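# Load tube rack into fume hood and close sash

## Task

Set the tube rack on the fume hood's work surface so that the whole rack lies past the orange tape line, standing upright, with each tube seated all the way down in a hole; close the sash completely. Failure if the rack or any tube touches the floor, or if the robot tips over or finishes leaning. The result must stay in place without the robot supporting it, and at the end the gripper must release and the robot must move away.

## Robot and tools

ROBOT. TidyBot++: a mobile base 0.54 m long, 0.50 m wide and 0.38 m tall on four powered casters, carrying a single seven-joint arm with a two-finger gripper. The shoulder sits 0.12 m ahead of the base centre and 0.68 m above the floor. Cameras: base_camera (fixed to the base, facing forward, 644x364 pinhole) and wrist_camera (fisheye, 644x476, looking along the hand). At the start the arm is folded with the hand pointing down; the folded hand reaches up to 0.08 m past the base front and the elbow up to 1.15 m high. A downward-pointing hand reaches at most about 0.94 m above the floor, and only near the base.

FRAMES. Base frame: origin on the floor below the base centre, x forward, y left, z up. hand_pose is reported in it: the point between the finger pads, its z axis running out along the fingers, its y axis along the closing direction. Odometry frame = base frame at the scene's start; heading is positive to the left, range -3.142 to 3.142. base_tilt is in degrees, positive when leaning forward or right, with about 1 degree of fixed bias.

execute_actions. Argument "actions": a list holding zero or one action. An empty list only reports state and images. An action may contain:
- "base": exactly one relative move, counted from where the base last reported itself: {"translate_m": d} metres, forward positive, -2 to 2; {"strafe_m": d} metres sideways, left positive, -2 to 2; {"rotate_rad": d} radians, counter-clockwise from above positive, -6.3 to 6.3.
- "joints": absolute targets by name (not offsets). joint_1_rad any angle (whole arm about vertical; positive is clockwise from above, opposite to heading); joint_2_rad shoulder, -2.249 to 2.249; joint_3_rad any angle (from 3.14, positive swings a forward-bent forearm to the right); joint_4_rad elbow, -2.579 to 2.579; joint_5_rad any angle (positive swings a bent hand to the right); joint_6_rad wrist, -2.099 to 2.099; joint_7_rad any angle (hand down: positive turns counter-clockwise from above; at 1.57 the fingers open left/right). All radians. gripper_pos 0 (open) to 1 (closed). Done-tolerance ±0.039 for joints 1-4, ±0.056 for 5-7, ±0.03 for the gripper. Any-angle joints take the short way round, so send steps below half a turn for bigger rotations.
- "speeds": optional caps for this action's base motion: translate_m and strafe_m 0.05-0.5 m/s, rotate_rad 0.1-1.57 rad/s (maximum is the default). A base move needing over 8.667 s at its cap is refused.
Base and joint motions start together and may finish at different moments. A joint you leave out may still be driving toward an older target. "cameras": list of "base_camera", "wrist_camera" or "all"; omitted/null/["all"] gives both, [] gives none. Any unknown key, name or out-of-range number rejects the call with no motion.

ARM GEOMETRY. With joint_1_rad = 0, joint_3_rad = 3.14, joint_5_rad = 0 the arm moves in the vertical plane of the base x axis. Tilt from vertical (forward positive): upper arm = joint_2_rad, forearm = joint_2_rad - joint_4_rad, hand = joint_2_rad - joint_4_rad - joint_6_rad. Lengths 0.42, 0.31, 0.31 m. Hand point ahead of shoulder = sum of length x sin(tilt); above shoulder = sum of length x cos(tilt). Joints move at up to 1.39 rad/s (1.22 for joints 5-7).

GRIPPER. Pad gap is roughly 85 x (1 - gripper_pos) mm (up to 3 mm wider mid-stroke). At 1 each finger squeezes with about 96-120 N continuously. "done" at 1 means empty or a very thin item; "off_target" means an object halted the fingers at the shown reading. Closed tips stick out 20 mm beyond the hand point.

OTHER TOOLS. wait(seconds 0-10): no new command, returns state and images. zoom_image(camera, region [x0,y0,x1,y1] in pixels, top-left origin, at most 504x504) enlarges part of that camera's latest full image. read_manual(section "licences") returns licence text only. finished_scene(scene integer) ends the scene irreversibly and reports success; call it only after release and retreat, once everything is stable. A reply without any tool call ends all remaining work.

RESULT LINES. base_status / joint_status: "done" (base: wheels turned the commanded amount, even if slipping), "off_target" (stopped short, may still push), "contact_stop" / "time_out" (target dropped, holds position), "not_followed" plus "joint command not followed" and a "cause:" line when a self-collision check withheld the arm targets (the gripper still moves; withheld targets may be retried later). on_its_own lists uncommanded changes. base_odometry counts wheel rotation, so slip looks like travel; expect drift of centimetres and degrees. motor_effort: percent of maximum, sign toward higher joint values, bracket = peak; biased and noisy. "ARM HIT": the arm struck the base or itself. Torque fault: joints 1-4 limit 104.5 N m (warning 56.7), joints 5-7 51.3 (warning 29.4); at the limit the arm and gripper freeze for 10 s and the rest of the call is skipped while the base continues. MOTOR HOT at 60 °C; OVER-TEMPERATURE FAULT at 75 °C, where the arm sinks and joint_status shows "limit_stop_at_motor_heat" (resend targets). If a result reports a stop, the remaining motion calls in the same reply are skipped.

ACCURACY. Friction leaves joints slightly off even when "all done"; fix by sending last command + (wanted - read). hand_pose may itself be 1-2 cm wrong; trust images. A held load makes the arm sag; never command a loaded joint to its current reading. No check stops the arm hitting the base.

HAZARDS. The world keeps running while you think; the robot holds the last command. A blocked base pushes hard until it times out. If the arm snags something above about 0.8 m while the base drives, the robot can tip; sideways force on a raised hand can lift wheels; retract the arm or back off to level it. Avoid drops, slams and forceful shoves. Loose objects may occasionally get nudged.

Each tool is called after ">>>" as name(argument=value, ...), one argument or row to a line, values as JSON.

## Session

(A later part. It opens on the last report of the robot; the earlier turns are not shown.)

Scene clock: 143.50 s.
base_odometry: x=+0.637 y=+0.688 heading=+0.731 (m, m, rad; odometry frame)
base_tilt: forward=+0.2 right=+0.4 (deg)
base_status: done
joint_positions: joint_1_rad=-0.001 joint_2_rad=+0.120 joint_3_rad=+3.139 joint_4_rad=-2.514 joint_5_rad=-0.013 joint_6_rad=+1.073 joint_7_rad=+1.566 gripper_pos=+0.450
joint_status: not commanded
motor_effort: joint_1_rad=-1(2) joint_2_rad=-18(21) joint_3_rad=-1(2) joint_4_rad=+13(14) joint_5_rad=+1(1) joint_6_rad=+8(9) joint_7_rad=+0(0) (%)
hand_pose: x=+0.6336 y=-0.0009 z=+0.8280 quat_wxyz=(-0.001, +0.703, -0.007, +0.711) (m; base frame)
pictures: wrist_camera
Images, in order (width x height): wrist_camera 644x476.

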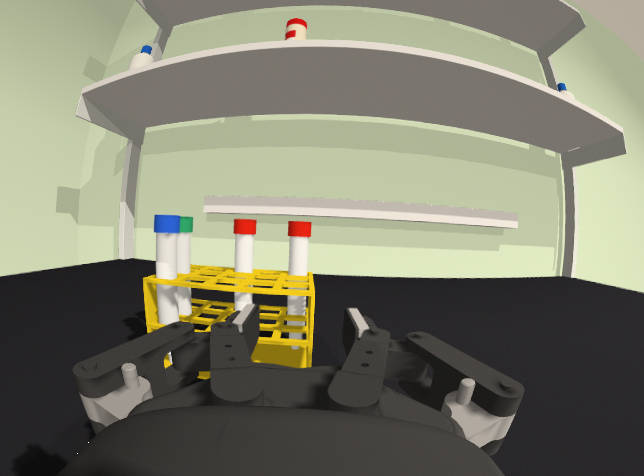

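Lower by ~5 mm, then advance.

>>> execute_actions(
  actions=[
    {"base":{"translate_m":0.03},"speeds":{"translate_m":0.05},"joints":{"joint_6_rad":1.033}},
  ],
  cameras=["wrist_camera"],
)

>>> zoom_image(
  camera="wrist_camera",
  region=[100,200,400,400],
)

Scene clock: 145.17 s.
base_odometry: x=+0.660 y=+0.708 heading=+0.731 (m, m, rad; odometry frame)
base_tilt: forward=+0.2 right=+0.4 (deg)
base_status: done
joint_positions: joint_1_rad=-0.001 joint_2_rad=+0.120 joint_3_rad=+3.139 joint_4_rad=-2.513 joint_5_rad=-0.013 joint_6_rad=+1.057 joint_7_rad=+1.566 gripper_pos=+0.450
joint_status: all done
motor_effort: joint_1_rad=-1(1) joint_2_rad=-19(21) joint_3_rad=-1(2) joint_4_rad=+13(14) joint_5_rad=+0(0) joint_6_rad=+8(9) joint_7_rad=+0(0) (%)
hand_pose: x=+0.6336 y=-0.0008 z=+0.8231 quat_wxyz=(-0.001, +0.709, -0.007, +0.705) (m; base frame)
pictures: wrist_camera
Images, in order (width x height): wrist_camera 644x476.

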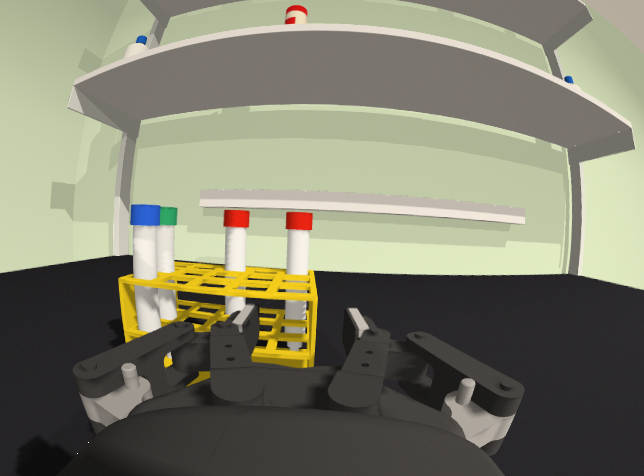

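Region (100, 200, 400, 400) of wrist_camera's 644x476 image, scaled by 1.680.

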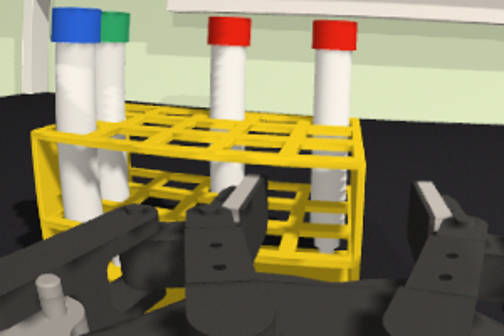

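>>> execute_actions(
  actions=[
    {"base":{"translate_m":0.03},"speeds":{"translate_m":0.05}},
  ],
  cameras=["wrist_camera"],
)

Scene clock: 146.47 s.
base_odometry: x=+0.682 y=+0.728 heading=+0.731 (m, m, rad; odometry frame)
base_tilt: forward=+0.2 right=+0.4 (deg)
base_status: done
joint_positions: joint_1_rad=-0.001 joint_2_rad=+0.120 joint_3_rad=+3.139 joint_4_rad=-2.513 joint_5_rad=-0.013 joint_6_rad=+1.057 joint_7_rad=+1.566 gripper_pos=+0.450
joint_status: not commanded
motor_effort: joint_1_rad=-1(1) joint_2_rad=-19(21) joint_3_rad=-1(2) joint_4_rad=+13(14) joint_5_rad=+0(0) joint_6_rad=+8(8) joint_7_rad=+0(0) (%)
hand_pose: x=+0.6337 y=-0.0008 z=+0.8231 quat_wxyz=(-0.001, +0.709, -0.007, +0.705) (m; base frame)
pictures: wrist_camera
Images, in order (width x height): wrist_camera 644x476.

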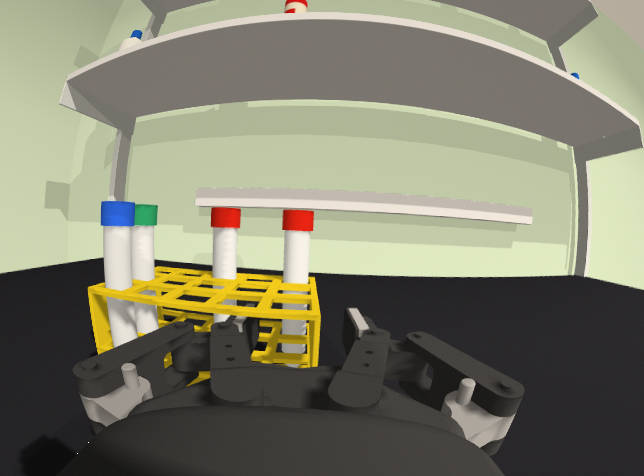

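In. A bit further, then close.

>>> execute_actions(
  actions=[
    {"base":{"translate_m":0.015},"speeds":{"translate_m":0.05}},
  ],
  cameras=["wrist_camera"],
)

>>> execute_actions(
  actions=[
    {"base":{"strafe_m":-0.008},"joints":{"gripper_pos":1}},
  ],
  cameras=["wrist_camera"],
)

Scene clock: 147.77 s.
base_odometry: x=+0.693 y=+0.738 heading=+0.731 (m, m, rad; odometry frame)
base_tilt: forward=+0.2 right=+0.4 (deg)
base_status: done
joint_positions: joint_1_rad=-0.001 joint_2_rad=+0.120 joint_3_rad=+3.139 joint_4_rad=-2.513 joint_5_rad=-0.013 joint_6_rad=+1.057 joint_7_rad=+1.566 gripper_pos=+0.450
joint_status: not commanded
motor_effort: joint_1_rad=-1(1) joint_2_rad=-19(21) joint_3_rad=-1(2) joint_4_rad=+13(14) joint_5_rad=+0(0) joint_6_rad=+8(8) joint_7_rad=-1(0) (%)
hand_pose: x=+0.6337 y=-0.0008 z=+0.8232 quat_wxyz=(-0.001, +0.709, -0.007, +0.705) (m; base frame)
pictures: wrist_camera
Images, in order (width x height): wrist_camera 644x476.

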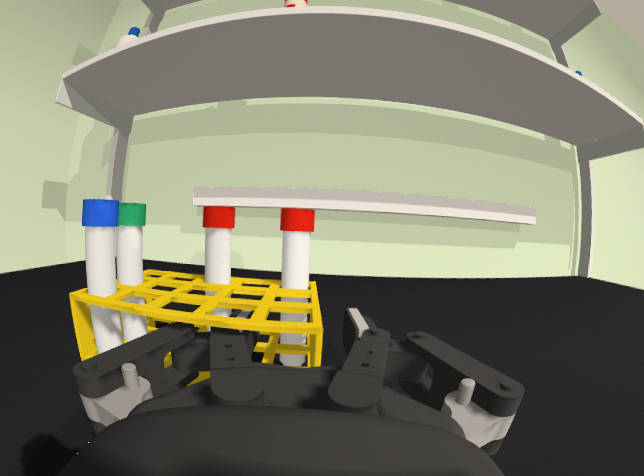

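Scene clock: 148.60 s.
base_odometry: x=+0.699 y=+0.733 heading=+0.731 (m, m, rad; odometry frame)
base_tilt: forward=+0.2 right=+0.4 (deg)
base_status: done
joint_positions: joint_1_rad=+0.000 joint_2_rad=+0.120 joint_3_rad=+3.139 joint_4_rad=-2.513 joint_5_rad=-0.013 joint_6_rad=+1.057 joint_7_rad=+1.566 gripper_pos=+0.980
joint_status: all done
motor_effort: joint_1_rad=-1(3) joint_2_rad=-19(19) joint_3_rad=-2(2) joint_4_rad=+13(13) joint_5_rad=+0(1) joint_6_rad=+8(8) joint_7_rad=+0(0) (%)
hand_pose: x=+0.6337 y=-0.0009 z=+0.8232 quat_wxyz=(-0.001, +0.709, -0.007, +0.705) (m; base frame)
pictures: wrist_camera
Images, in order (width x height): wrist_camera 644x476.

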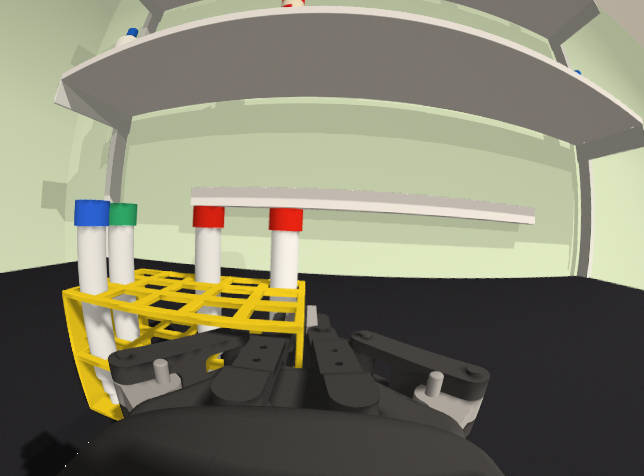

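>>> execute_actions(
  actions=[
    {"joints":{"joint_2_rad":0.0,"joint_6_rad":0.945}},
  ],
  cameras=["wrist_camera"],
)

>>> execute_actions(
  actions=[
    {"joints":{"joint_4_rad":-2.3,"joint_6_rad":0.74}},
  ],
  cameras=["wrist_camera"],
)

Scene clock: 150.37 s.
base_odometry: x=+0.699 y=+0.733 heading=+0.731 (m, m, rad; odometry frame)
base_tilt: forward=+0.2 right=+0.4 (deg)
base_status: not commanded
joint_positions: joint_1_rad=+0.000 joint_2_rad=+0.022 joint_3_rad=+3.139 joint_4_rad=-2.513 joint_5_rad=-0.013 joint_6_rad=+0.965 joint_7_rad=+1.567 gripper_pos=+0.980
joint_status: all done
motor_effort: joint_1_rad=-1(1) joint_2_rad=-17(20) joint_3_rad=-1(1) joint_4_rad=+16(15) joint_5_rad=+0(0) joint_6_rad=+9(9) joint_7_rad=+0(0) (%)
hand_pose: x=+0.6187 y=-0.0007 z=+0.8444 quat_wxyz=(-0.001, +0.707, -0.007, +0.707) (m; base frame)
pictures: wrist_camera
Images, in order (width x height): wrist_camera 644x476.

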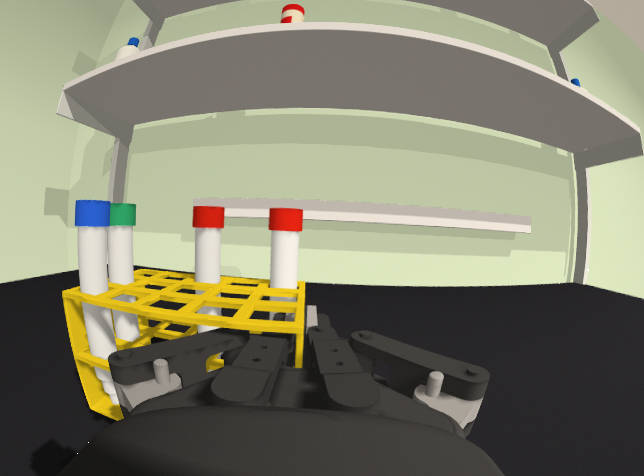

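Scene clock: 151.60 s.
base_odometry: x=+0.699 y=+0.733 heading=+0.731 (m, m, rad; odometry frame)
base_tilt: forward=+0.2 right=+0.4 (deg)
base_status: not commanded
joint_positions: joint_1_rad=+0.000 joint_2_rad=+0.022 joint_3_rad=+3.139 joint_4_rad=-2.312 joint_5_rad=-0.013 joint_6_rad=+0.759 joint_7_rad=+1.567 gripper_pos=+0.980
joint_status: all done
motor_effort: joint_1_rad=-2(1) joint_2_rad=-20(20) joint_3_rad=-1(2) joint_4_rad=+18(18) joint_5_rad=+0(0) joint_6_rad=+9(9) joint_7_rad=-1(0) (%)
hand_pose: x=+0.6667 y=+0.0000 z=+0.8837 quat_wxyz=(-0.002, +0.709, -0.007, +0.706) (m; base frame)
pictures: wrist_camera
Images, in order (width x height): wrist_camera 644x476.

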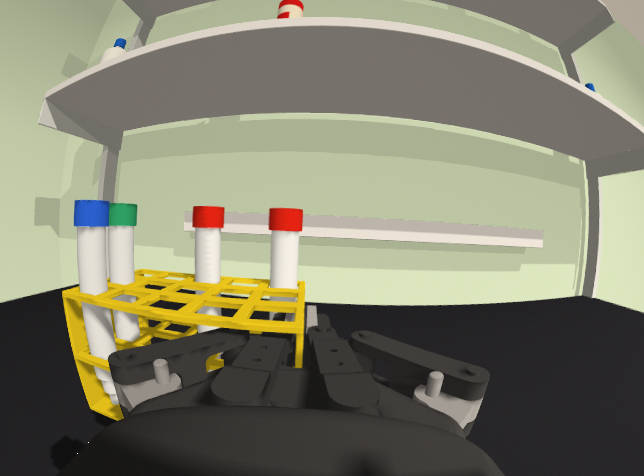

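>>> execute_actions(
  actions=[
    {"base":{"translate_m":-0.6},"speeds":{"translate_m":0.25},"joints":{"joint_4_rad":-1.9,"joint_6_rad":0.34}},
  ],
  cameras=[],
)

>>> execute_actions(
  actions=[
    {"base":{"rotate_rad":-1.724},"speeds":{"rotate_rad":0.5},"joints":{"joint_4_rad":-1.45,"joint_6_rad":-0.11}},
  ],
)

>>> execute_actions(
  actions=[
    {"base":{"strafe_m":-0.75},"speeds":{"strafe_m":0.3}},
  ],
  cameras=[],
)

>>> execute_actions(
  actions=[
    {"base":{"translate_m":1.05},"speeds":{"translate_m":0.3}},
  ],
)

Scene clock: 155.67 s.
base_odometry: x=+0.252 y=+0.332 heading=+0.732 (m, m, rad; odometry frame)
base_tilt: forward=+0.2 right=+0.4 (deg)
base_status: done
joint_positions: joint_1_rad=+0.000 joint_2_rad=+0.018 joint_3_rad=+3.139 joint_4_rad=-1.915 joint_5_rad=-0.013 joint_6_rad=+0.358 joint_7_rad=+1.567 gripper_pos=+0.980
joint_status: all done
motor_effort: joint_1_rad=-1(1) joint_2_rad=-24(26) joint_3_rad=-1(2) joint_4_rad=+21(22) joint_5_rad=+0(1) joint_6_rad=+9(9) joint_7_rad=-1(0) (%)
hand_pose: x=+0.7318 y=+0.0016 z=+0.9902 quat_wxyz=(-0.005, +0.708, -0.006, +0.706) (m; base frame)
pictures: none
No camera images: the call's "cameras" was empty. Leave "cameras" out to get every camera's image.

Scene clock: 159.80 s.
base_odometry: x=+0.252 y=+0.332 heading=-0.993 (m, m, rad; odometry frame)
base_tilt: forward=+0.2 right=+0.4 (deg)
base_status: done
joint_positions: joint_1_rad=+0.002 joint_2_rad=+0.018 joint_3_rad=+3.140 joint_4_rad=-1.465 joint_5_rad=-0.013 joint_6_rad=-0.091 joint_7_rad=+1.567 gripper_pos=+0.980
joint_status: all done
motor_effort: joint_1_rad=-1(4) joint_2_rad=-25(26) joint_3_rad=-1(4) joint_4_rad=+22(23) joint_5_rad=+0(1) joint_6_rad=+9(10) joint_7_rad=+0(0) (%)
hand_pose: x=+0.7509 y=+0.0011 z=+1.1294 quat_wxyz=(-0.006, +0.708, -0.006, +0.706) (m; base frame)
pictures: base_camera, wrist_camera
Images, in order (width x height): base_camera 644x364, wrist_camera 644x476.

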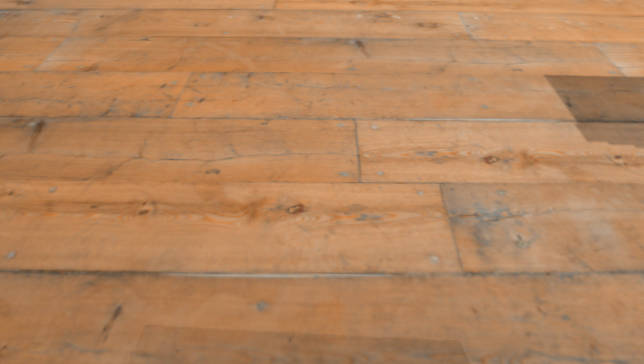

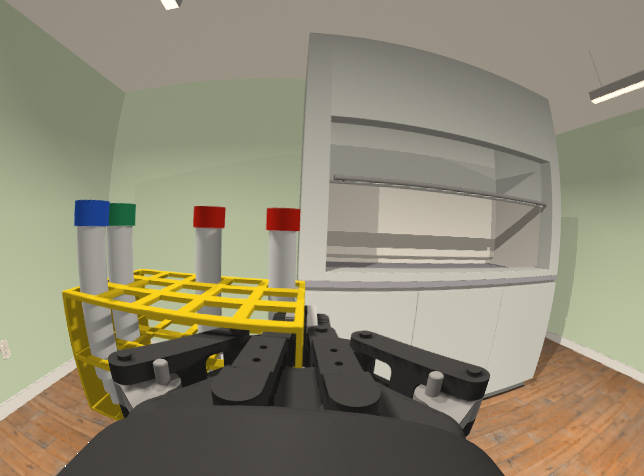

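Scene clock: 163.27 s.
base_odometry: x=-0.376 y=-0.078 heading=-0.993 (m, m, rad; odometry frame)
base_tilt: forward=+0.2 right=+0.4 (deg)
base_status: done
joint_positions: joint_1_rad=+0.002 joint_2_rad=+0.018 joint_3_rad=+3.140 joint_4_rad=-1.465 joint_5_rad=-0.013 joint_6_rad=-0.091 joint_7_rad=+1.567 gripper_pos=+0.980
joint_status: not commanded
motor_effort: joint_1_rad=-2(2) joint_2_rad=-25(25) joint_3_rad=-1(2) joint_4_rad=+23(22) joint_5_rad=+0(0) joint_6_rad=+9(9) joint_7_rad=+0(0) (%)
hand_pose: x=+0.7509 y=+0.0014 z=+1.1294 quat_wxyz=(-0.006, +0.708, -0.006, +0.706) (m; base frame)
pictures: none
No camera images: the call's "cameras" was empty. Leave "cameras" out to get every camera's image.

Scene clock: 167.73 s.
base_odometry: x=+0.197 y=-0.958 heading=-0.993 (m, m, rad; odometry frame)
base_tilt: forward=+0.2 right=+0.4 (deg)
base_status: done
joint_positions: joint_1_rad=+0.002 joint_2_rad=+0.016 joint_3_rad=+3.140 joint_4_rad=-1.464 joint_5_rad=-0.013 joint_6_rad=-0.093 joint_7_rad=+1.567 gripper_pos=+0.980
joint_status: not commanded
motor_effort: joint_1_rad=-1(1) joint_2_rad=-25(29) joint_3_rad=-1(0) joint_4_rad=+23(23) joint_5_rad=+0(0) joint_6_rad=+9(9) joint_7_rad=+0(1) (%)
hand_pose: x=+0.7500 y=+0.0014 z=+1.1303 quat_wxyz=(-0.006, +0.708, -0.006, +0.706) (m; base frame)
pictures: base_camera, wrist_camera
Images, in order (width x height): base_camera 644x364, wrist_camera 644x476.

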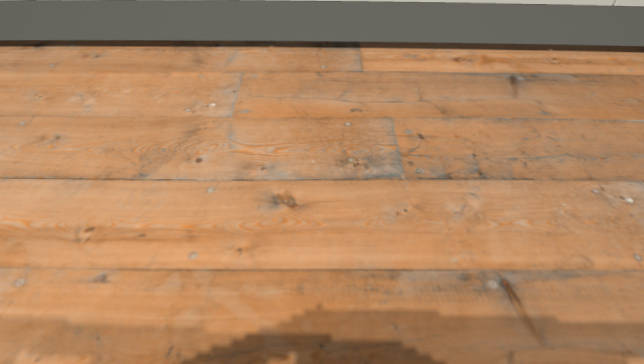

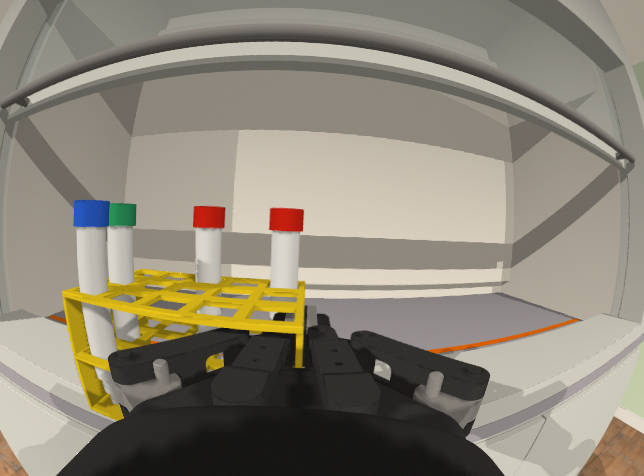

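>>> execute_actions(
  actions=[
    {"base":{"translate_m":0.5},"speeds":{"translate_m":0.2}},
  ],
)

>>> execute_actions(
  actions=[
    {"joints":{"joint_4_rad":-1.7,"joint_6_rad":0.15}},
  ],
  cameras=["wrist_camera"],
)

Scene clock: 171.50 s.
base_odometry: x=+0.470 y=-1.377 heading=-0.993 (m, m, rad; odometry frame)
base_tilt: forward=+0.2 right=+0.4 (deg)
base_status: done
joint_positions: joint_1_rad=+0.002 joint_2_rad=+0.013 joint_3_rad=+3.140 joint_4_rad=-1.464 joint_5_rad=-0.013 joint_6_rad=-0.094 joint_7_rad=+1.567 gripper_pos=+0.980
joint_status: not commanded
motor_effort: joint_1_rad=-1(2) joint_2_rad=-25(29) joint_3_rad=-1(2) joint_4_rad=+23(23) joint_5_rad=+0(0) joint_6_rad=+9(9) joint_7_rad=+0(0) (%)
hand_pose: x=+0.7487 y=+0.0015 z=+1.1322 quat_wxyz=(-0.006, +0.707, -0.006, +0.707) (m; base frame)
pictures: base_camera, wrist_camera
Images, in order (width x height): base_camera 644x364, wrist_camera 644x476.

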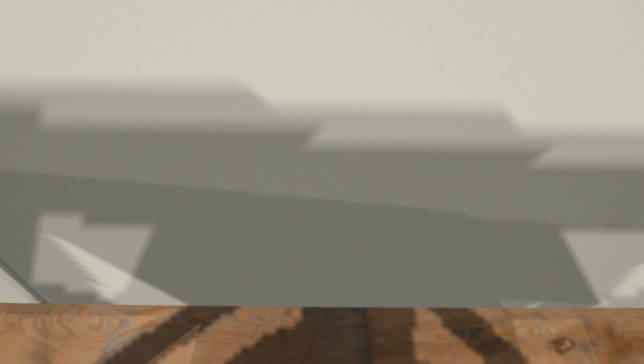

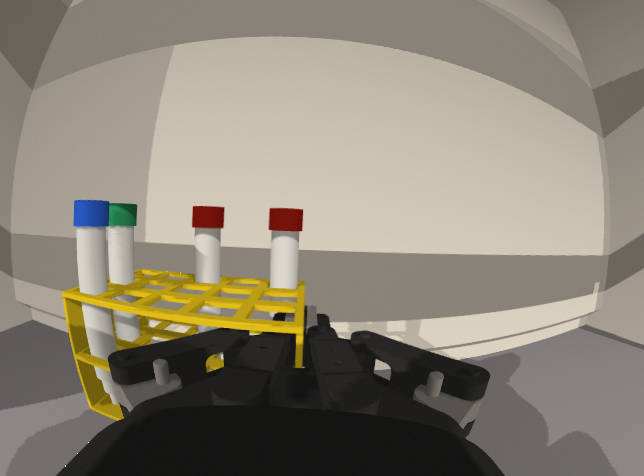

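Scene clock: 172.80 s.
base_odometry: x=+0.470 y=-1.377 heading=-0.993 (m, m, rad; odometry frame)
base_tilt: forward=+0.2 right=+0.4 (deg)
base_status: not commanded
joint_positions: joint_1_rad=+0.002 joint_2_rad=+0.013 joint_3_rad=+3.140 joint_4_rad=-1.700 joint_5_rad=-0.013 joint_6_rad=+0.118 joint_7_rad=+1.567 gripper_pos=+0.980
joint_status: all done
motor_effort: joint_1_rad=-1(1) joint_2_rad=-24(26) joint_3_rad=-1(1) joint_4_rad=+22(23) joint_5_rad=+0(1) joint_6_rad=+9(10) joint_7_rad=+0(0) (%)
hand_pose: x=+0.7468 y=+0.0006 z=+1.0506 quat_wxyz=(-0.005, +0.715, -0.007, +0.699) (m; base frame)
pictures: wrist_camera
Images, in order (width x height): wrist_camera 644x476.

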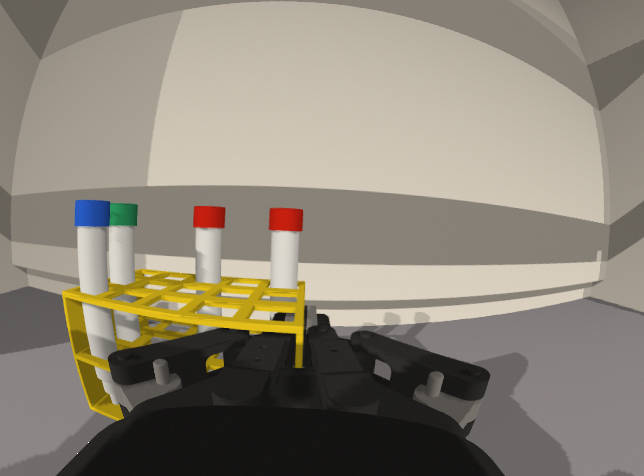

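>>> execute_actions(
  actions=[
    {"joints":{"joint_4_rad":-1.8,"joint_6_rad":0.275}},
  ],
  cameras=["wrist_camera"],
)

>>> execute_actions(
  actions=[
    {"joints":{"joint_4_rad":-1.86,"joint_6_rad":0.335}},
  ],
  cameras=["wrist_camera"],
)

Scene clock: 174.40 s.
base_odometry: x=+0.470 y=-1.377 heading=-0.993 (m, m, rad; odometry frame)
base_tilt: forward=+0.2 right=+0.4 (deg)
base_status: not commanded
joint_positions: joint_1_rad=+0.002 joint_2_rad=+0.013 joint_3_rad=+3.140 joint_4_rad=-1.802 joint_5_rad=-0.013 joint_6_rad=+0.243 joint_7_rad=+1.567 gripper_pos=+0.980
joint_status: all done
motor_effort: joint_1_rad=-1(1) joint_2_rad=-24(25) joint_3_rad=-1(1) joint_4_rad=+22(22) joint_5_rad=+0(1) joint_6_rad=+9(10) joint_7_rad=+0(1) (%)
hand_pose: x=+0.7408 y=+0.0001 z=+1.0263 quat_wxyz=(-0.004, +0.707, -0.007, +0.707) (m; base frame)
pictures: wrist_camera
Images, in order (width x height): wrist_camera 644x476.

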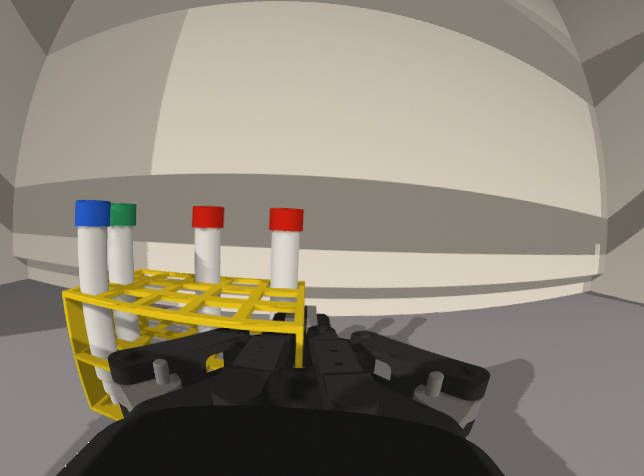

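Scene clock: 175.43 s.
base_odometry: x=+0.470 y=-1.377 heading=-0.993 (m, m, rad; odometry frame)
base_tilt: forward=+0.2 right=+0.4 (deg)
base_status: not commanded
joint_positions: joint_1_rad=+0.002 joint_2_rad=+0.013 joint_3_rad=+3.140 joint_4_rad=-1.859 joint_5_rad=-0.013 joint_6_rad=+0.304 joint_7_rad=+1.567 gripper_pos=+0.980
joint_status: all done
motor_effort: joint_1_rad=-1(1) joint_2_rad=-22(25) joint_3_rad=-1(1) joint_4_rad=+20(22) joint_5_rad=+0(2) joint_6_rad=+9(9) joint_7_rad=+0(0) (%)
hand_pose: x=+0.7359 y=-0.0001 z=+1.0100 quat_wxyz=(-0.004, +0.706, -0.007, +0.708) (m; base frame)
pictures: wrist_camera
Images, in order (width x height): wrist_camera 644x476.

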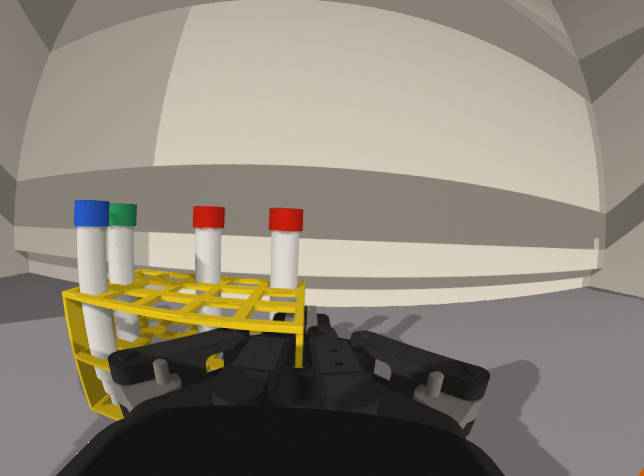

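>>> execute_actions(
  actions=[
    {"joints":{"joint_6_rad":0.25}},
  ],
  cameras=["wrist_camera"],
)

Scene clock: 176.43 s.
base_odometry: x=+0.470 y=-1.377 heading=-0.993 (m, m, rad; odometry frame)
base_tilt: forward=+0.2 right=+0.4 (deg)
base_status: not commanded
joint_positions: joint_1_rad=+0.002 joint_2_rad=+0.013 joint_3_rad=+3.140 joint_4_rad=-1.858 joint_5_rad=-0.013 joint_6_rad=+0.267 joint_7_rad=+1.567 gripper_pos=+0.980
joint_status: all done
motor_effort: joint_1_rad=-1(1) joint_2_rad=-23(23) joint_3_rad=-1(1) joint_4_rad=+20(20) joint_5_rad=+0(1) joint_6_rad=+8(9) joint_7_rad=-1(1) (%)
hand_pose: x=+0.7358 y=+0.0000 z=+0.9990 quat_wxyz=(-0.004, +0.719, -0.007, +0.695) (m; base frame)
pictures: wrist_camera
Images, in order (width x height): wrist_camera 644x476.

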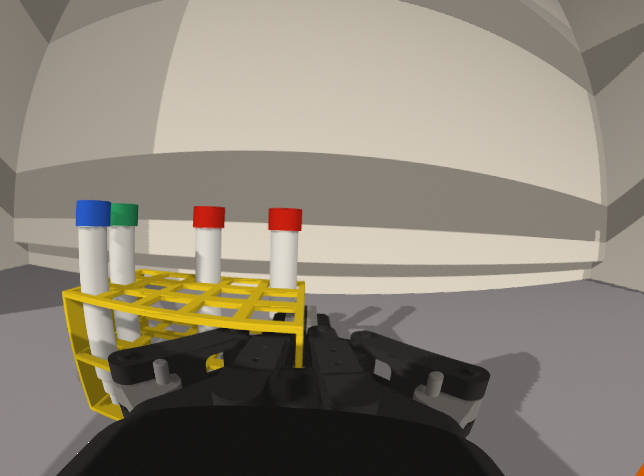

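>>> execute_actions(
  actions=[
    {"joints":{"joint_4_rad":-1.5,"joint_6_rad":-0.07}},
  ],
  cameras=[],
)

>>> execute_actions(
  actions=[
    {"joints":{"joint_2_rad":0.2,"joint_6_rad":0.17}},
  ],
  cameras=[],
)

>>> execute_actions(
  actions=[
    {"joints":{"joint_2_rad":0.28,"joint_6_rad":0.25}},
  ],
  cameras=[],
)

>>> execute_actions(
  actions=[
    {"joints":{"joint_4_rad":-1.57,"joint_6_rad":0.31}},
  ],
  cameras=["wrist_camera"],
)

Scene clock: 178.83 s.
base_odometry: x=+0.470 y=-1.377 heading=-0.993 (m, m, rad; odometry frame)
base_tilt: forward=+0.2 right=+0.4 (deg)
base_status: not commanded
joint_positions: joint_1_rad=+0.002 joint_2_rad=+0.013 joint_3_rad=+3.140 joint_4_rad=-1.514 joint_5_rad=-0.013 joint_6_rad=-0.050 joint_7_rad=+1.567 gripper_pos=+0.980
joint_status: all done
motor_effort: joint_1_rad=-1(2) joint_2_rad=-25(26) joint_3_rad=-1(1) joint_4_rad=+22(23) joint_5_rad=+0(0) joint_6_rad=+9(9) joint_7_rad=+0(0) (%)
hand_pose: x=+0.7497 y=+0.0013 z=+1.1143 quat_wxyz=(-0.006, +0.709, -0.006, +0.705) (m; base frame)
pictures: none
No camera images: the call's "cameras" was empty. Leave "cameras" out to get every camera's image.

Scene clock: 180.07 s.
base_odometry: x=+0.470 y=-1.377 heading=-0.993 (m, m, rad; odometry frame)
base_tilt: forward=+0.2 right=+0.4 (deg)
base_status: not commanded
joint_positions: joint_1_rad=+0.002 joint_2_rad=+0.207 joint_3_rad=+3.140 joint_4_rad=-1.512 joint_5_rad=-0.013 joint_6_rad=+0.138 joint_7_rad=+1.567 gripper_pos=+0.980
joint_status: all done
motor_effort: joint_1_rad=-1(2) joint_2_rad=-32(36) joint_3_rad=-2(1) joint_4_rad=+22(24) joint_5_rad=+0(0) joint_6_rad=+9(10) joint_7_rad=+0(0) (%)
hand_pose: x=+0.8275 y=+0.0004 z=+1.0440 quat_wxyz=(-0.005, +0.711, -0.007, +0.703) (m; base frame)
pictures: none
No camera images: the call's "cameras" was empty. Leave "cameras" out to get every camera's image.

Scene clock: 181.03 s.
base_odometry: x=+0.470 y=-1.377 heading=-0.993 (m, m, rad; odometry frame)
base_tilt: forward=+0.2 right=+0.4 (deg)
base_status: not commanded
joint_positions: joint_1_rad=+0.002 joint_2_rad=+0.275 joint_3_rad=+3.140 joint_4_rad=-1.511 joint_5_rad=-0.013 joint_6_rad=+0.220 joint_7_rad=+1.567 gripper_pos=+0.980
joint_status: all done
motor_effort: joint_1_rad=-1(1) joint_2_rad=-35(37) joint_3_rad=-2(1) joint_4_rad=+22(23) joint_5_rad=+0(0) joint_6_rad=+9(10) joint_7_rad=-1(1) (%)
hand_pose: x=+0.8515 y=+0.0000 z=+1.0211 quat_wxyz=(-0.005, +0.705, -0.007, +0.709) (m; base frame)
pictures: none
No camera images: the call's "cameras" was empty. Leave "cameras" out to get every camera's image.

Scene clock: 181.87 s.
base_odometry: x=+0.470 y=-1.377 heading=-0.993 (m, m, rad; odometry frame)
base_tilt: forward=+0.3 right=+0.4 (deg)
base_status: not commanded
joint_positions: joint_1_rad=+0.002 joint_2_rad=+0.275 joint_3_rad=+3.140 joint_4_rad=-1.572 joint_5_rad=-0.013 joint_6_rad=+0.278 joint_7_rad=+1.567 gripper_pos=+0.980
joint_status: all done
motor_effort: joint_1_rad=-1(1) joint_2_rad=-34(35) joint_3_rad=-2(1) joint_4_rad=+22(23) joint_5_rad=-1(0) joint_6_rad=+9(9) joint_7_rad=+0(1) (%)
hand_pose: x=+0.8471 y=-0.0002 z=+1.0012 quat_wxyz=(-0.004, +0.707, -0.007, +0.707) (m; base frame)
pictures: wrist_camera
Images, in order (width x height): wrist_camera 644x476.

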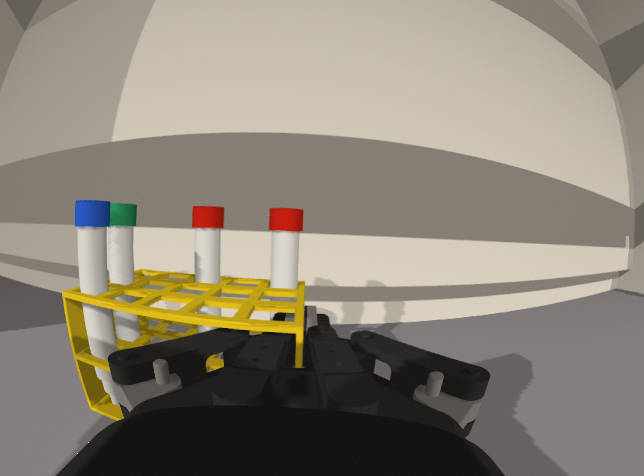

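>>> execute_actions(
  actions=[
    {"joints":{"joint_4_rad":-1.62,"joint_6_rad":0.36}},
  ],
  cameras=[],
)

>>> execute_actions(
  actions=[
    {"joints":{"joint_4_rad":-1.665,"joint_6_rad":0.40}},
  ],
  cameras=["wrist_camera"],
)

Scene clock: 183.17 s.
base_odometry: x=+0.470 y=-1.377 heading=-0.993 (m, m, rad; odometry frame)
base_tilt: forward=+0.2 right=+0.4 (deg)
base_status: not commanded
joint_positions: joint_1_rad=+0.002 joint_2_rad=+0.275 joint_3_rad=+3.140 joint_4_rad=-1.585 joint_5_rad=-0.010 joint_6_rad=+0.331 joint_7_rad=+1.567 gripper_pos=+0.980
joint_status: all done
motor_effort: joint_1_rad=+0(0) joint_2_rad=-28(34) joint_3_rad=-1(0) joint_4_rad=+13(21) joint_5_rad=-2(3) joint_6_rad=+9(10) joint_7_rad=+0(0) (%)
hand_pose: x=+0.8454 y=-0.0001 z=+1.0103 quat_wxyz=(-0.004, +0.692, -0.006, +0.722) (m; base frame)
pictures: none
No camera images: the call's "cameras" was empty. Leave "cameras" out to get every camera's image.

Scene clock: 183.90 s.
base_odometry: x=+0.470 y=-1.377 heading=-0.993 (m, m, rad; odometry frame)
base_tilt: forward=+0.2 right=+0.4 (deg)
base_status: not commanded
joint_positions: joint_1_rad=+0.002 joint_2_rad=+0.274 joint_3_rad=+3.140 joint_4_rad=-1.586 joint_5_rad=-0.008 joint_6_rad=+0.371 joint_7_rad=+1.567 gripper_pos=+0.980
joint_status: joint_4_rad off_target (ended at -1.586, target -1.665); the others done
motor_effort: joint_1_rad=+0(1) joint_2_rad=-28(29) joint_3_rad=+0(0) joint_4_rad=+8(15) joint_5_rad=-2(3) joint_6_rad=+9(9) joint_7_rad=+0(0) (%)
hand_pose: x=+0.8445 y=+0.0001 z=+1.0224 quat_wxyz=(-0.003, +0.678, -0.005, +0.735) (m; base frame)
pictures: wrist_camera
Images, in order (width x height): wrist_camera 644x476.

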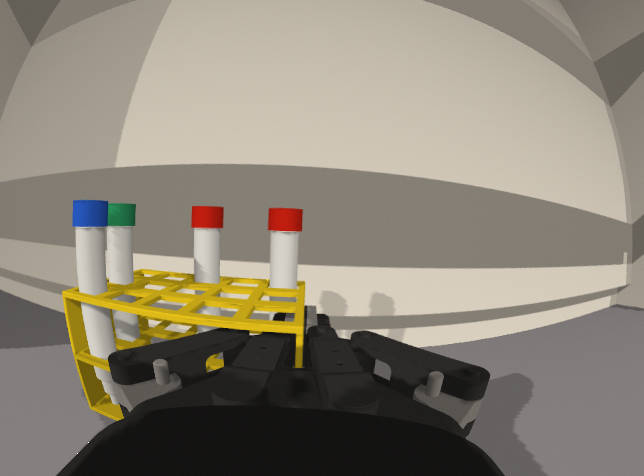

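>>> execute_actions(
  actions=[
    {"joints":{"joint_4_rad":-1.55,"joint_6_rad":0.21}},
  ],
  cameras=[],
)

>>> execute_actions(
  actions=[
    {"joints":{"joint_6_rad":0.16}},
  ],
  cameras=[],
)

>>> execute_actions(
  actions=[
    {"joints":{"joint_6_rad":0.12}},
  ],
  cameras=["wrist_camera"],
)

Scene clock: 185.53 s.
base_odometry: x=+0.470 y=-1.377 heading=-0.993 (m, m, rad; odometry frame)
base_tilt: forward=+0.2 right=+0.4 (deg)
base_status: not commanded
joint_positions: joint_1_rad=+0.002 joint_2_rad=+0.275 joint_3_rad=+3.140 joint_4_rad=-1.562 joint_5_rad=-0.008 joint_6_rad=+0.231 joint_7_rad=+1.567 gripper_pos=+0.980
joint_status: all done
motor_effort: joint_1_rad=-1(0) joint_2_rad=-34(35) joint_3_rad=-1(0) joint_4_rad=+21(22) joint_5_rad=+0(3) joint_6_rad=+9(9) joint_7_rad=+0(0) (%)
hand_pose: x=+0.8475 y=+0.0004 z=+0.9930 quat_wxyz=(-0.003, +0.720, -0.005, +0.694) (m; base frame)
pictures: none
No camera images: the call's "cameras" was empty. Leave "cameras" out to get every camera's image.

Scene clock: 186.07 s.
base_odometry: x=+0.470 y=-1.377 heading=-0.993 (m, m, rad; odometry frame)
base_tilt: forward=+0.2 right=+0.4 (deg)
base_status: not commanded
joint_positions: joint_1_rad=+0.002 joint_2_rad=+0.273 joint_3_rad=+3.140 joint_4_rad=-1.545 joint_5_rad=-0.008 joint_6_rad=+0.193 joint_7_rad=+1.567 gripper_pos=+0.980
joint_status: all done
motor_effort: joint_1_rad=-3(2) joint_2_rad=-29(33) joint_3_rad=-2(2) joint_4_rad=+19(20) joint_5_rad=+1(0) joint_6_rad=+6(8) joint_7_rad=+1(0) (%)
hand_pose: x=+0.8480 y=+0.0005 z=+0.9929 quat_wxyz=(-0.003, +0.726, -0.005, +0.687) (m; base frame)
pictures: none
No camera images: the call's "cameras" was empty. Leave "cameras" out to get every camera's image.

Scene clock: 186.60 s.
base_odometry: x=+0.470 y=-1.377 heading=-0.993 (m, m, rad; odometry frame)
base_tilt: forward=+0.2 right=+0.4 (deg)
base_status: not commanded
joint_positions: joint_1_rad=+0.002 joint_2_rad=+0.272 joint_3_rad=+3.140 joint_4_rad=-1.534 joint_5_rad=-0.008 joint_6_rad=+0.168 joint_7_rad=+1.567 gripper_pos=+0.980
joint_status: all done
motor_effort: joint_1_rad=-2(3) joint_2_rad=-28(29) joint_3_rad=-1(2) joint_4_rad=+16(17) joint_5_rad=+0(1) joint_6_rad=+4(5) joint_7_rad=+1(1) (%)
hand_pose: x=+0.8481 y=+0.0006 z=+0.9931 quat_wxyz=(-0.003, +0.730, -0.005, +0.683) (m; base frame)
pictures: wrist_camera
Images, in order (width x height): wrist_camera 644x476.

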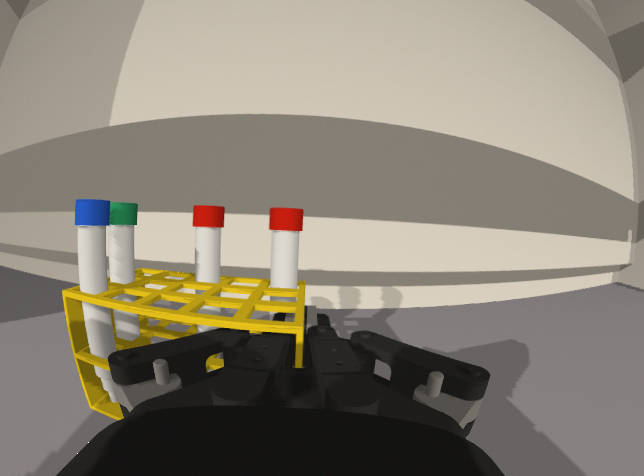

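Touching. Relieve, release, withdraw a little.

>>> execute_actions(
  actions=[
    {"joints":{"joint_6_rad":0.23,"joint_4_rad":-1.55,"gripper_pos":0.7}},
  ],
  cameras=["wrist_camera"],
)

>>> execute_actions(
  actions=[
    {"base":{"translate_m":-0.05},"speeds":{"translate_m":0.05}},
  ],
  cameras=["wrist_camera"],
)

Scene clock: 187.80 s.
base_odometry: x=+0.470 y=-1.377 heading=-0.993 (m, m, rad; odometry frame)
base_tilt: forward=+0.2 right=+0.4 (deg)
base_status: not commanded
joint_positions: joint_1_rad=+0.002 joint_2_rad=+0.275 joint_3_rad=+3.140 joint_4_rad=-1.552 joint_5_rad=-0.008 joint_6_rad=+0.209 joint_7_rad=+1.567 gripper_pos=+0.700
joint_status: all done
motor_effort: joint_1_rad=-1(2) joint_2_rad=-33(35) joint_3_rad=-1(2) joint_4_rad=+20(22) joint_5_rad=+0(1) joint_6_rad=+8(8) joint_7_rad=+0(1) (%)
hand_pose: x=+0.8484 y=+0.0005 z=+0.9927 quat_wxyz=(-0.003, +0.723, -0.005, +0.690) (m; base frame)
pictures: wrist_camera
Images, in order (width x height): wrist_camera 644x476.

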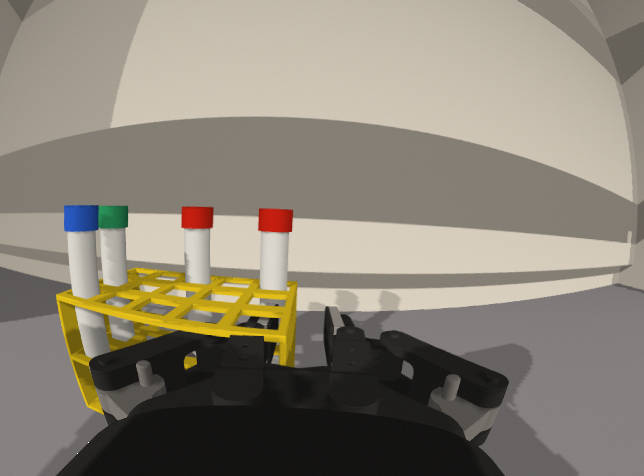

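Scene clock: 189.27 s.
base_odometry: x=+0.443 y=-1.335 heading=-0.993 (m, m, rad; odometry frame)
base_tilt: forward=+0.2 right=+0.4 (deg)
base_status: done
joint_positions: joint_1_rad=+0.002 joint_2_rad=+0.275 joint_3_rad=+3.140 joint_4_rad=-1.543 joint_5_rad=-0.008 joint_6_rad=+0.209 joint_7_rad=+1.567 gripper_pos=+0.700
joint_status: not commanded
motor_effort: joint_1_rad=-1(0) joint_2_rad=-31(37) joint_3_rad=-1(2) joint_4_rad=+20(22) joint_5_rad=+0(1) joint_6_rad=+8(9) joint_7_rad=+0(0) (%)
hand_pose: x=+0.8490 y=+0.0005 z=+0.9984 quat_wxyz=(-0.003, +0.720, -0.005, +0.694) (m; base frame)
pictures: wrist_camera
Images, in order (width x height): wrist_camera 644x476.

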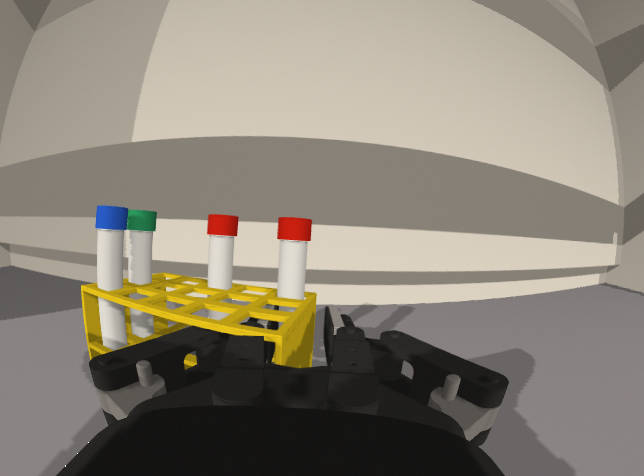

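>>> execute_actions(
  actions=[
    {"joints":{"joint_6_rad":0.12,"joint_4_rad":-1.51,"gripper_pos":0.78}},
  ],
  cameras=[],
)

>>> execute_actions(
  actions=[
    {"base":{"translate_m":-0.04},"speeds":{"translate_m":0.05}},
  ],
  cameras=["wrist_camera"],
)

Scene clock: 191.00 s.
base_odometry: x=+0.443 y=-1.335 heading=-0.993 (m, m, rad; odometry frame)
base_tilt: forward=+0.2 right=+0.4 (deg)
base_status: not commanded
joint_positions: joint_1_rad=+0.002 joint_2_rad=+0.275 joint_3_rad=+3.140 joint_4_rad=-1.519 joint_5_rad=-0.008 joint_6_rad=+0.139 joint_7_rad=+1.567 gripper_pos=+0.780
joint_status: all done
motor_effort: joint_1_rad=-1(1) joint_2_rad=-33(34) joint_3_rad=-1(1) joint_4_rad=+21(21) joint_5_rad=+0(1) joint_6_rad=+8(9) joint_7_rad=+0(0) (%)
hand_pose: x=+0.8499 y=+0.0006 z=+0.9913 quat_wxyz=(-0.003, +0.736, -0.005, +0.677) (m; base frame)
pictures: none
No camera images: the call's "cameras" was empty. Leave "cameras" out to get every camera's image.

Scene clock: 192.27 s.
base_odometry: x=+0.421 y=-1.301 heading=-0.993 (m, m, rad; odometry frame)
base_tilt: forward=+0.2 right=+0.4 (deg)
base_status: done
joint_positions: joint_1_rad=+0.002 joint_2_rad=+0.275 joint_3_rad=+3.140 joint_4_rad=-1.519 joint_5_rad=-0.008 joint_6_rad=+0.139 joint_7_rad=+1.567 gripper_pos=+0.780
joint_status: not commanded
motor_effort: joint_1_rad=-1(1) joint_2_rad=-33(36) joint_3_rad=-1(1) joint_4_rad=+21(22) joint_5_rad=+0(0) joint_6_rad=+9(9) joint_7_rad=+0(0) (%)
hand_pose: x=+0.8499 y=+0.0006 z=+0.9913 quat_wxyz=(-0.003, +0.736, -0.005, +0.677) (m; base frame)
pictures: wrist_camera
Images, in order (width x height): wrist_camera 644x476.

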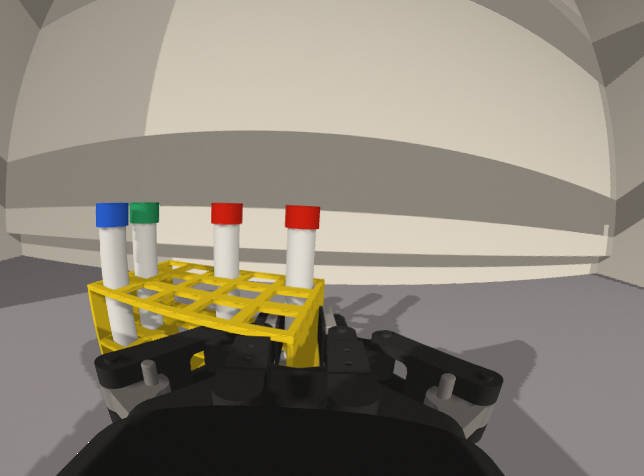

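>>> execute_actions(
  actions=[
    {"joints":{"gripper_pos":0.5,"joint_6_rad":0.06,"joint_4_rad":-1.48}},
  ],
  cameras=["wrist_camera"],
)

>>> execute_actions(
  actions=[
    {"base":{"translate_m":-0.03},"speeds":{"translate_m":0.05}},
  ],
  cameras=["wrist_camera"],
)

Scene clock: 193.50 s.
base_odometry: x=+0.421 y=-1.301 heading=-0.993 (m, m, rad; odometry frame)
base_tilt: forward=+0.2 right=+0.4 (deg)
base_status: not commanded
joint_positions: joint_1_rad=+0.002 joint_2_rad=+0.275 joint_3_rad=+3.140 joint_4_rad=-1.489 joint_5_rad=-0.008 joint_6_rad=+0.081 joint_7_rad=+1.567 gripper_pos=+0.500
joint_status: all done
motor_effort: joint_1_rad=-1(2) joint_2_rad=-33(34) joint_3_rad=-1(2) joint_4_rad=+21(22) joint_5_rad=+0(1) joint_6_rad=+9(9) joint_7_rad=+0(0) (%)
hand_pose: x=+0.8510 y=+0.0008 z=+0.9918 quat_wxyz=(-0.003, +0.745, -0.005, +0.667) (m; base frame)
pictures: wrist_camera
Images, in order (width x height): wrist_camera 644x476.

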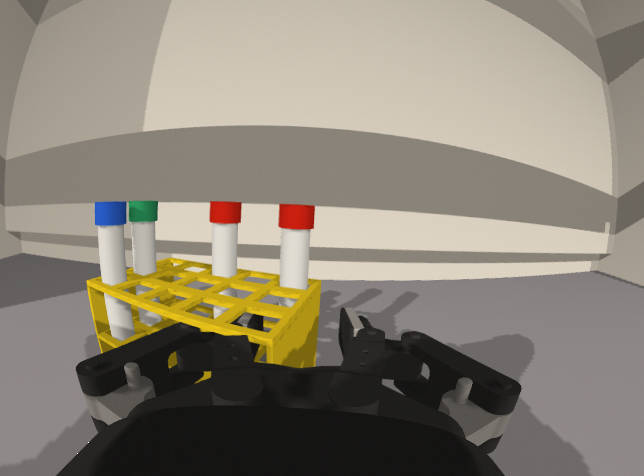

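Scene clock: 194.60 s.
base_odometry: x=+0.404 y=-1.276 heading=-0.994 (m, m, rad; odometry frame)
base_tilt: forward=+0.2 right=+0.4 (deg)
base_status: done
joint_positions: joint_1_rad=+0.002 joint_2_rad=+0.275 joint_3_rad=+3.140 joint_4_rad=-1.489 joint_5_rad=-0.008 joint_6_rad=+0.080 joint_7_rad=+1.567 gripper_pos=+0.500
joint_status: not commanded
motor_effort: joint_1_rad=-2(2) joint_2_rad=-34(40) joint_3_rad=-1(2) joint_4_rad=+22(23) joint_5_rad=+0(0) joint_6_rad=+8(10) joint_7_rad=+0(0) (%)
hand_pose: x=+0.8513 y=+0.0008 z=+0.9912 quat_wxyz=(-0.003, +0.746, -0.005, +0.666) (m; base frame)
pictures: wrist_camera
Images, in order (width x height): wrist_camera 644x476.

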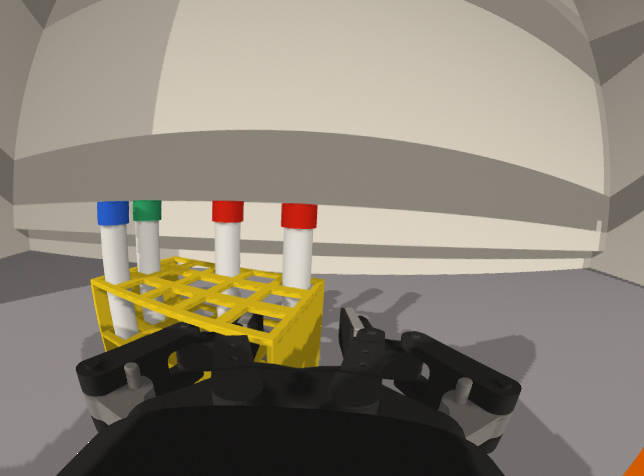

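>>> execute_actions(
  actions=[
    {"joints":{"joint_6_rad":0.03}},
  ],
  cameras=["wrist_camera"],
)

>>> execute_actions(
  actions=[
    {"base":{"translate_m":-0.02},"speeds":{"translate_m":0.05}},
  ],
  cameras=["wrist_camera"],
)

Scene clock: 195.93 s.
base_odometry: x=+0.404 y=-1.276 heading=-0.994 (m, m, rad; odometry frame)
base_tilt: forward=+0.2 right=+0.4 (deg)
base_status: not commanded
joint_positions: joint_1_rad=+0.002 joint_2_rad=+0.275 joint_3_rad=+3.140 joint_4_rad=-1.483 joint_5_rad=-0.008 joint_6_rad=+0.056 joint_7_rad=+1.567 gripper_pos=+0.500
joint_status: all done
motor_effort: joint_1_rad=-1(1) joint_2_rad=-33(34) joint_3_rad=-1(2) joint_4_rad=+21(21) joint_5_rad=+0(1) joint_6_rad=+8(8) joint_7_rad=+0(1) (%)
hand_pose: x=+0.8509 y=+0.0008 z=+0.9873 quat_wxyz=(-0.004, +0.752, -0.005, +0.659) (m; base frame)
pictures: wrist_camera
Images, in order (width x height): wrist_camera 644x476.

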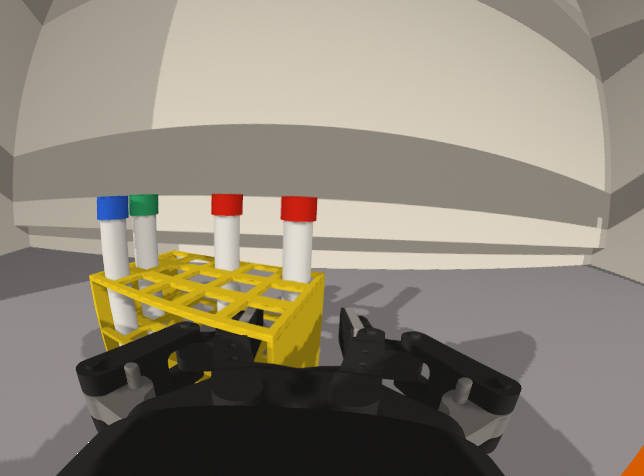

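Scene clock: 196.83 s.
base_odometry: x=+0.393 y=-1.260 heading=-0.994 (m, m, rad; odometry frame)
base_tilt: forward=+0.2 right=+0.4 (deg)
base_status: done
joint_positions: joint_1_rad=+0.002 joint_2_rad=+0.275 joint_3_rad=+3.140 joint_4_rad=-1.483 joint_5_rad=-0.008 joint_6_rad=+0.055 joint_7_rad=+1.567 gripper_pos=+0.500
joint_status: not commanded
motor_effort: joint_1_rad=-1(2) joint_2_rad=-33(36) joint_3_rad=-1(1) joint_4_rad=+21(22) joint_5_rad=+0(0) joint_6_rad=+8(8) joint_7_rad=+0(0) (%)
hand_pose: x=+0.8508 y=+0.0008 z=+0.9871 quat_wxyz=(-0.004, +0.752, -0.005, +0.659) (m; base frame)
pictures: wrist_camera
Images, in order (width x height): wrist_camera 644x476.

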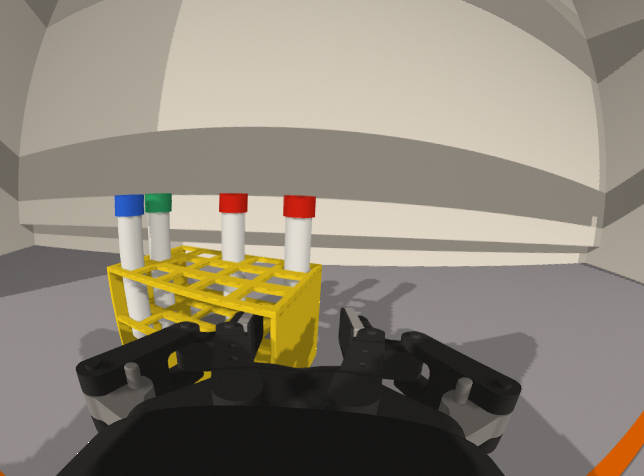

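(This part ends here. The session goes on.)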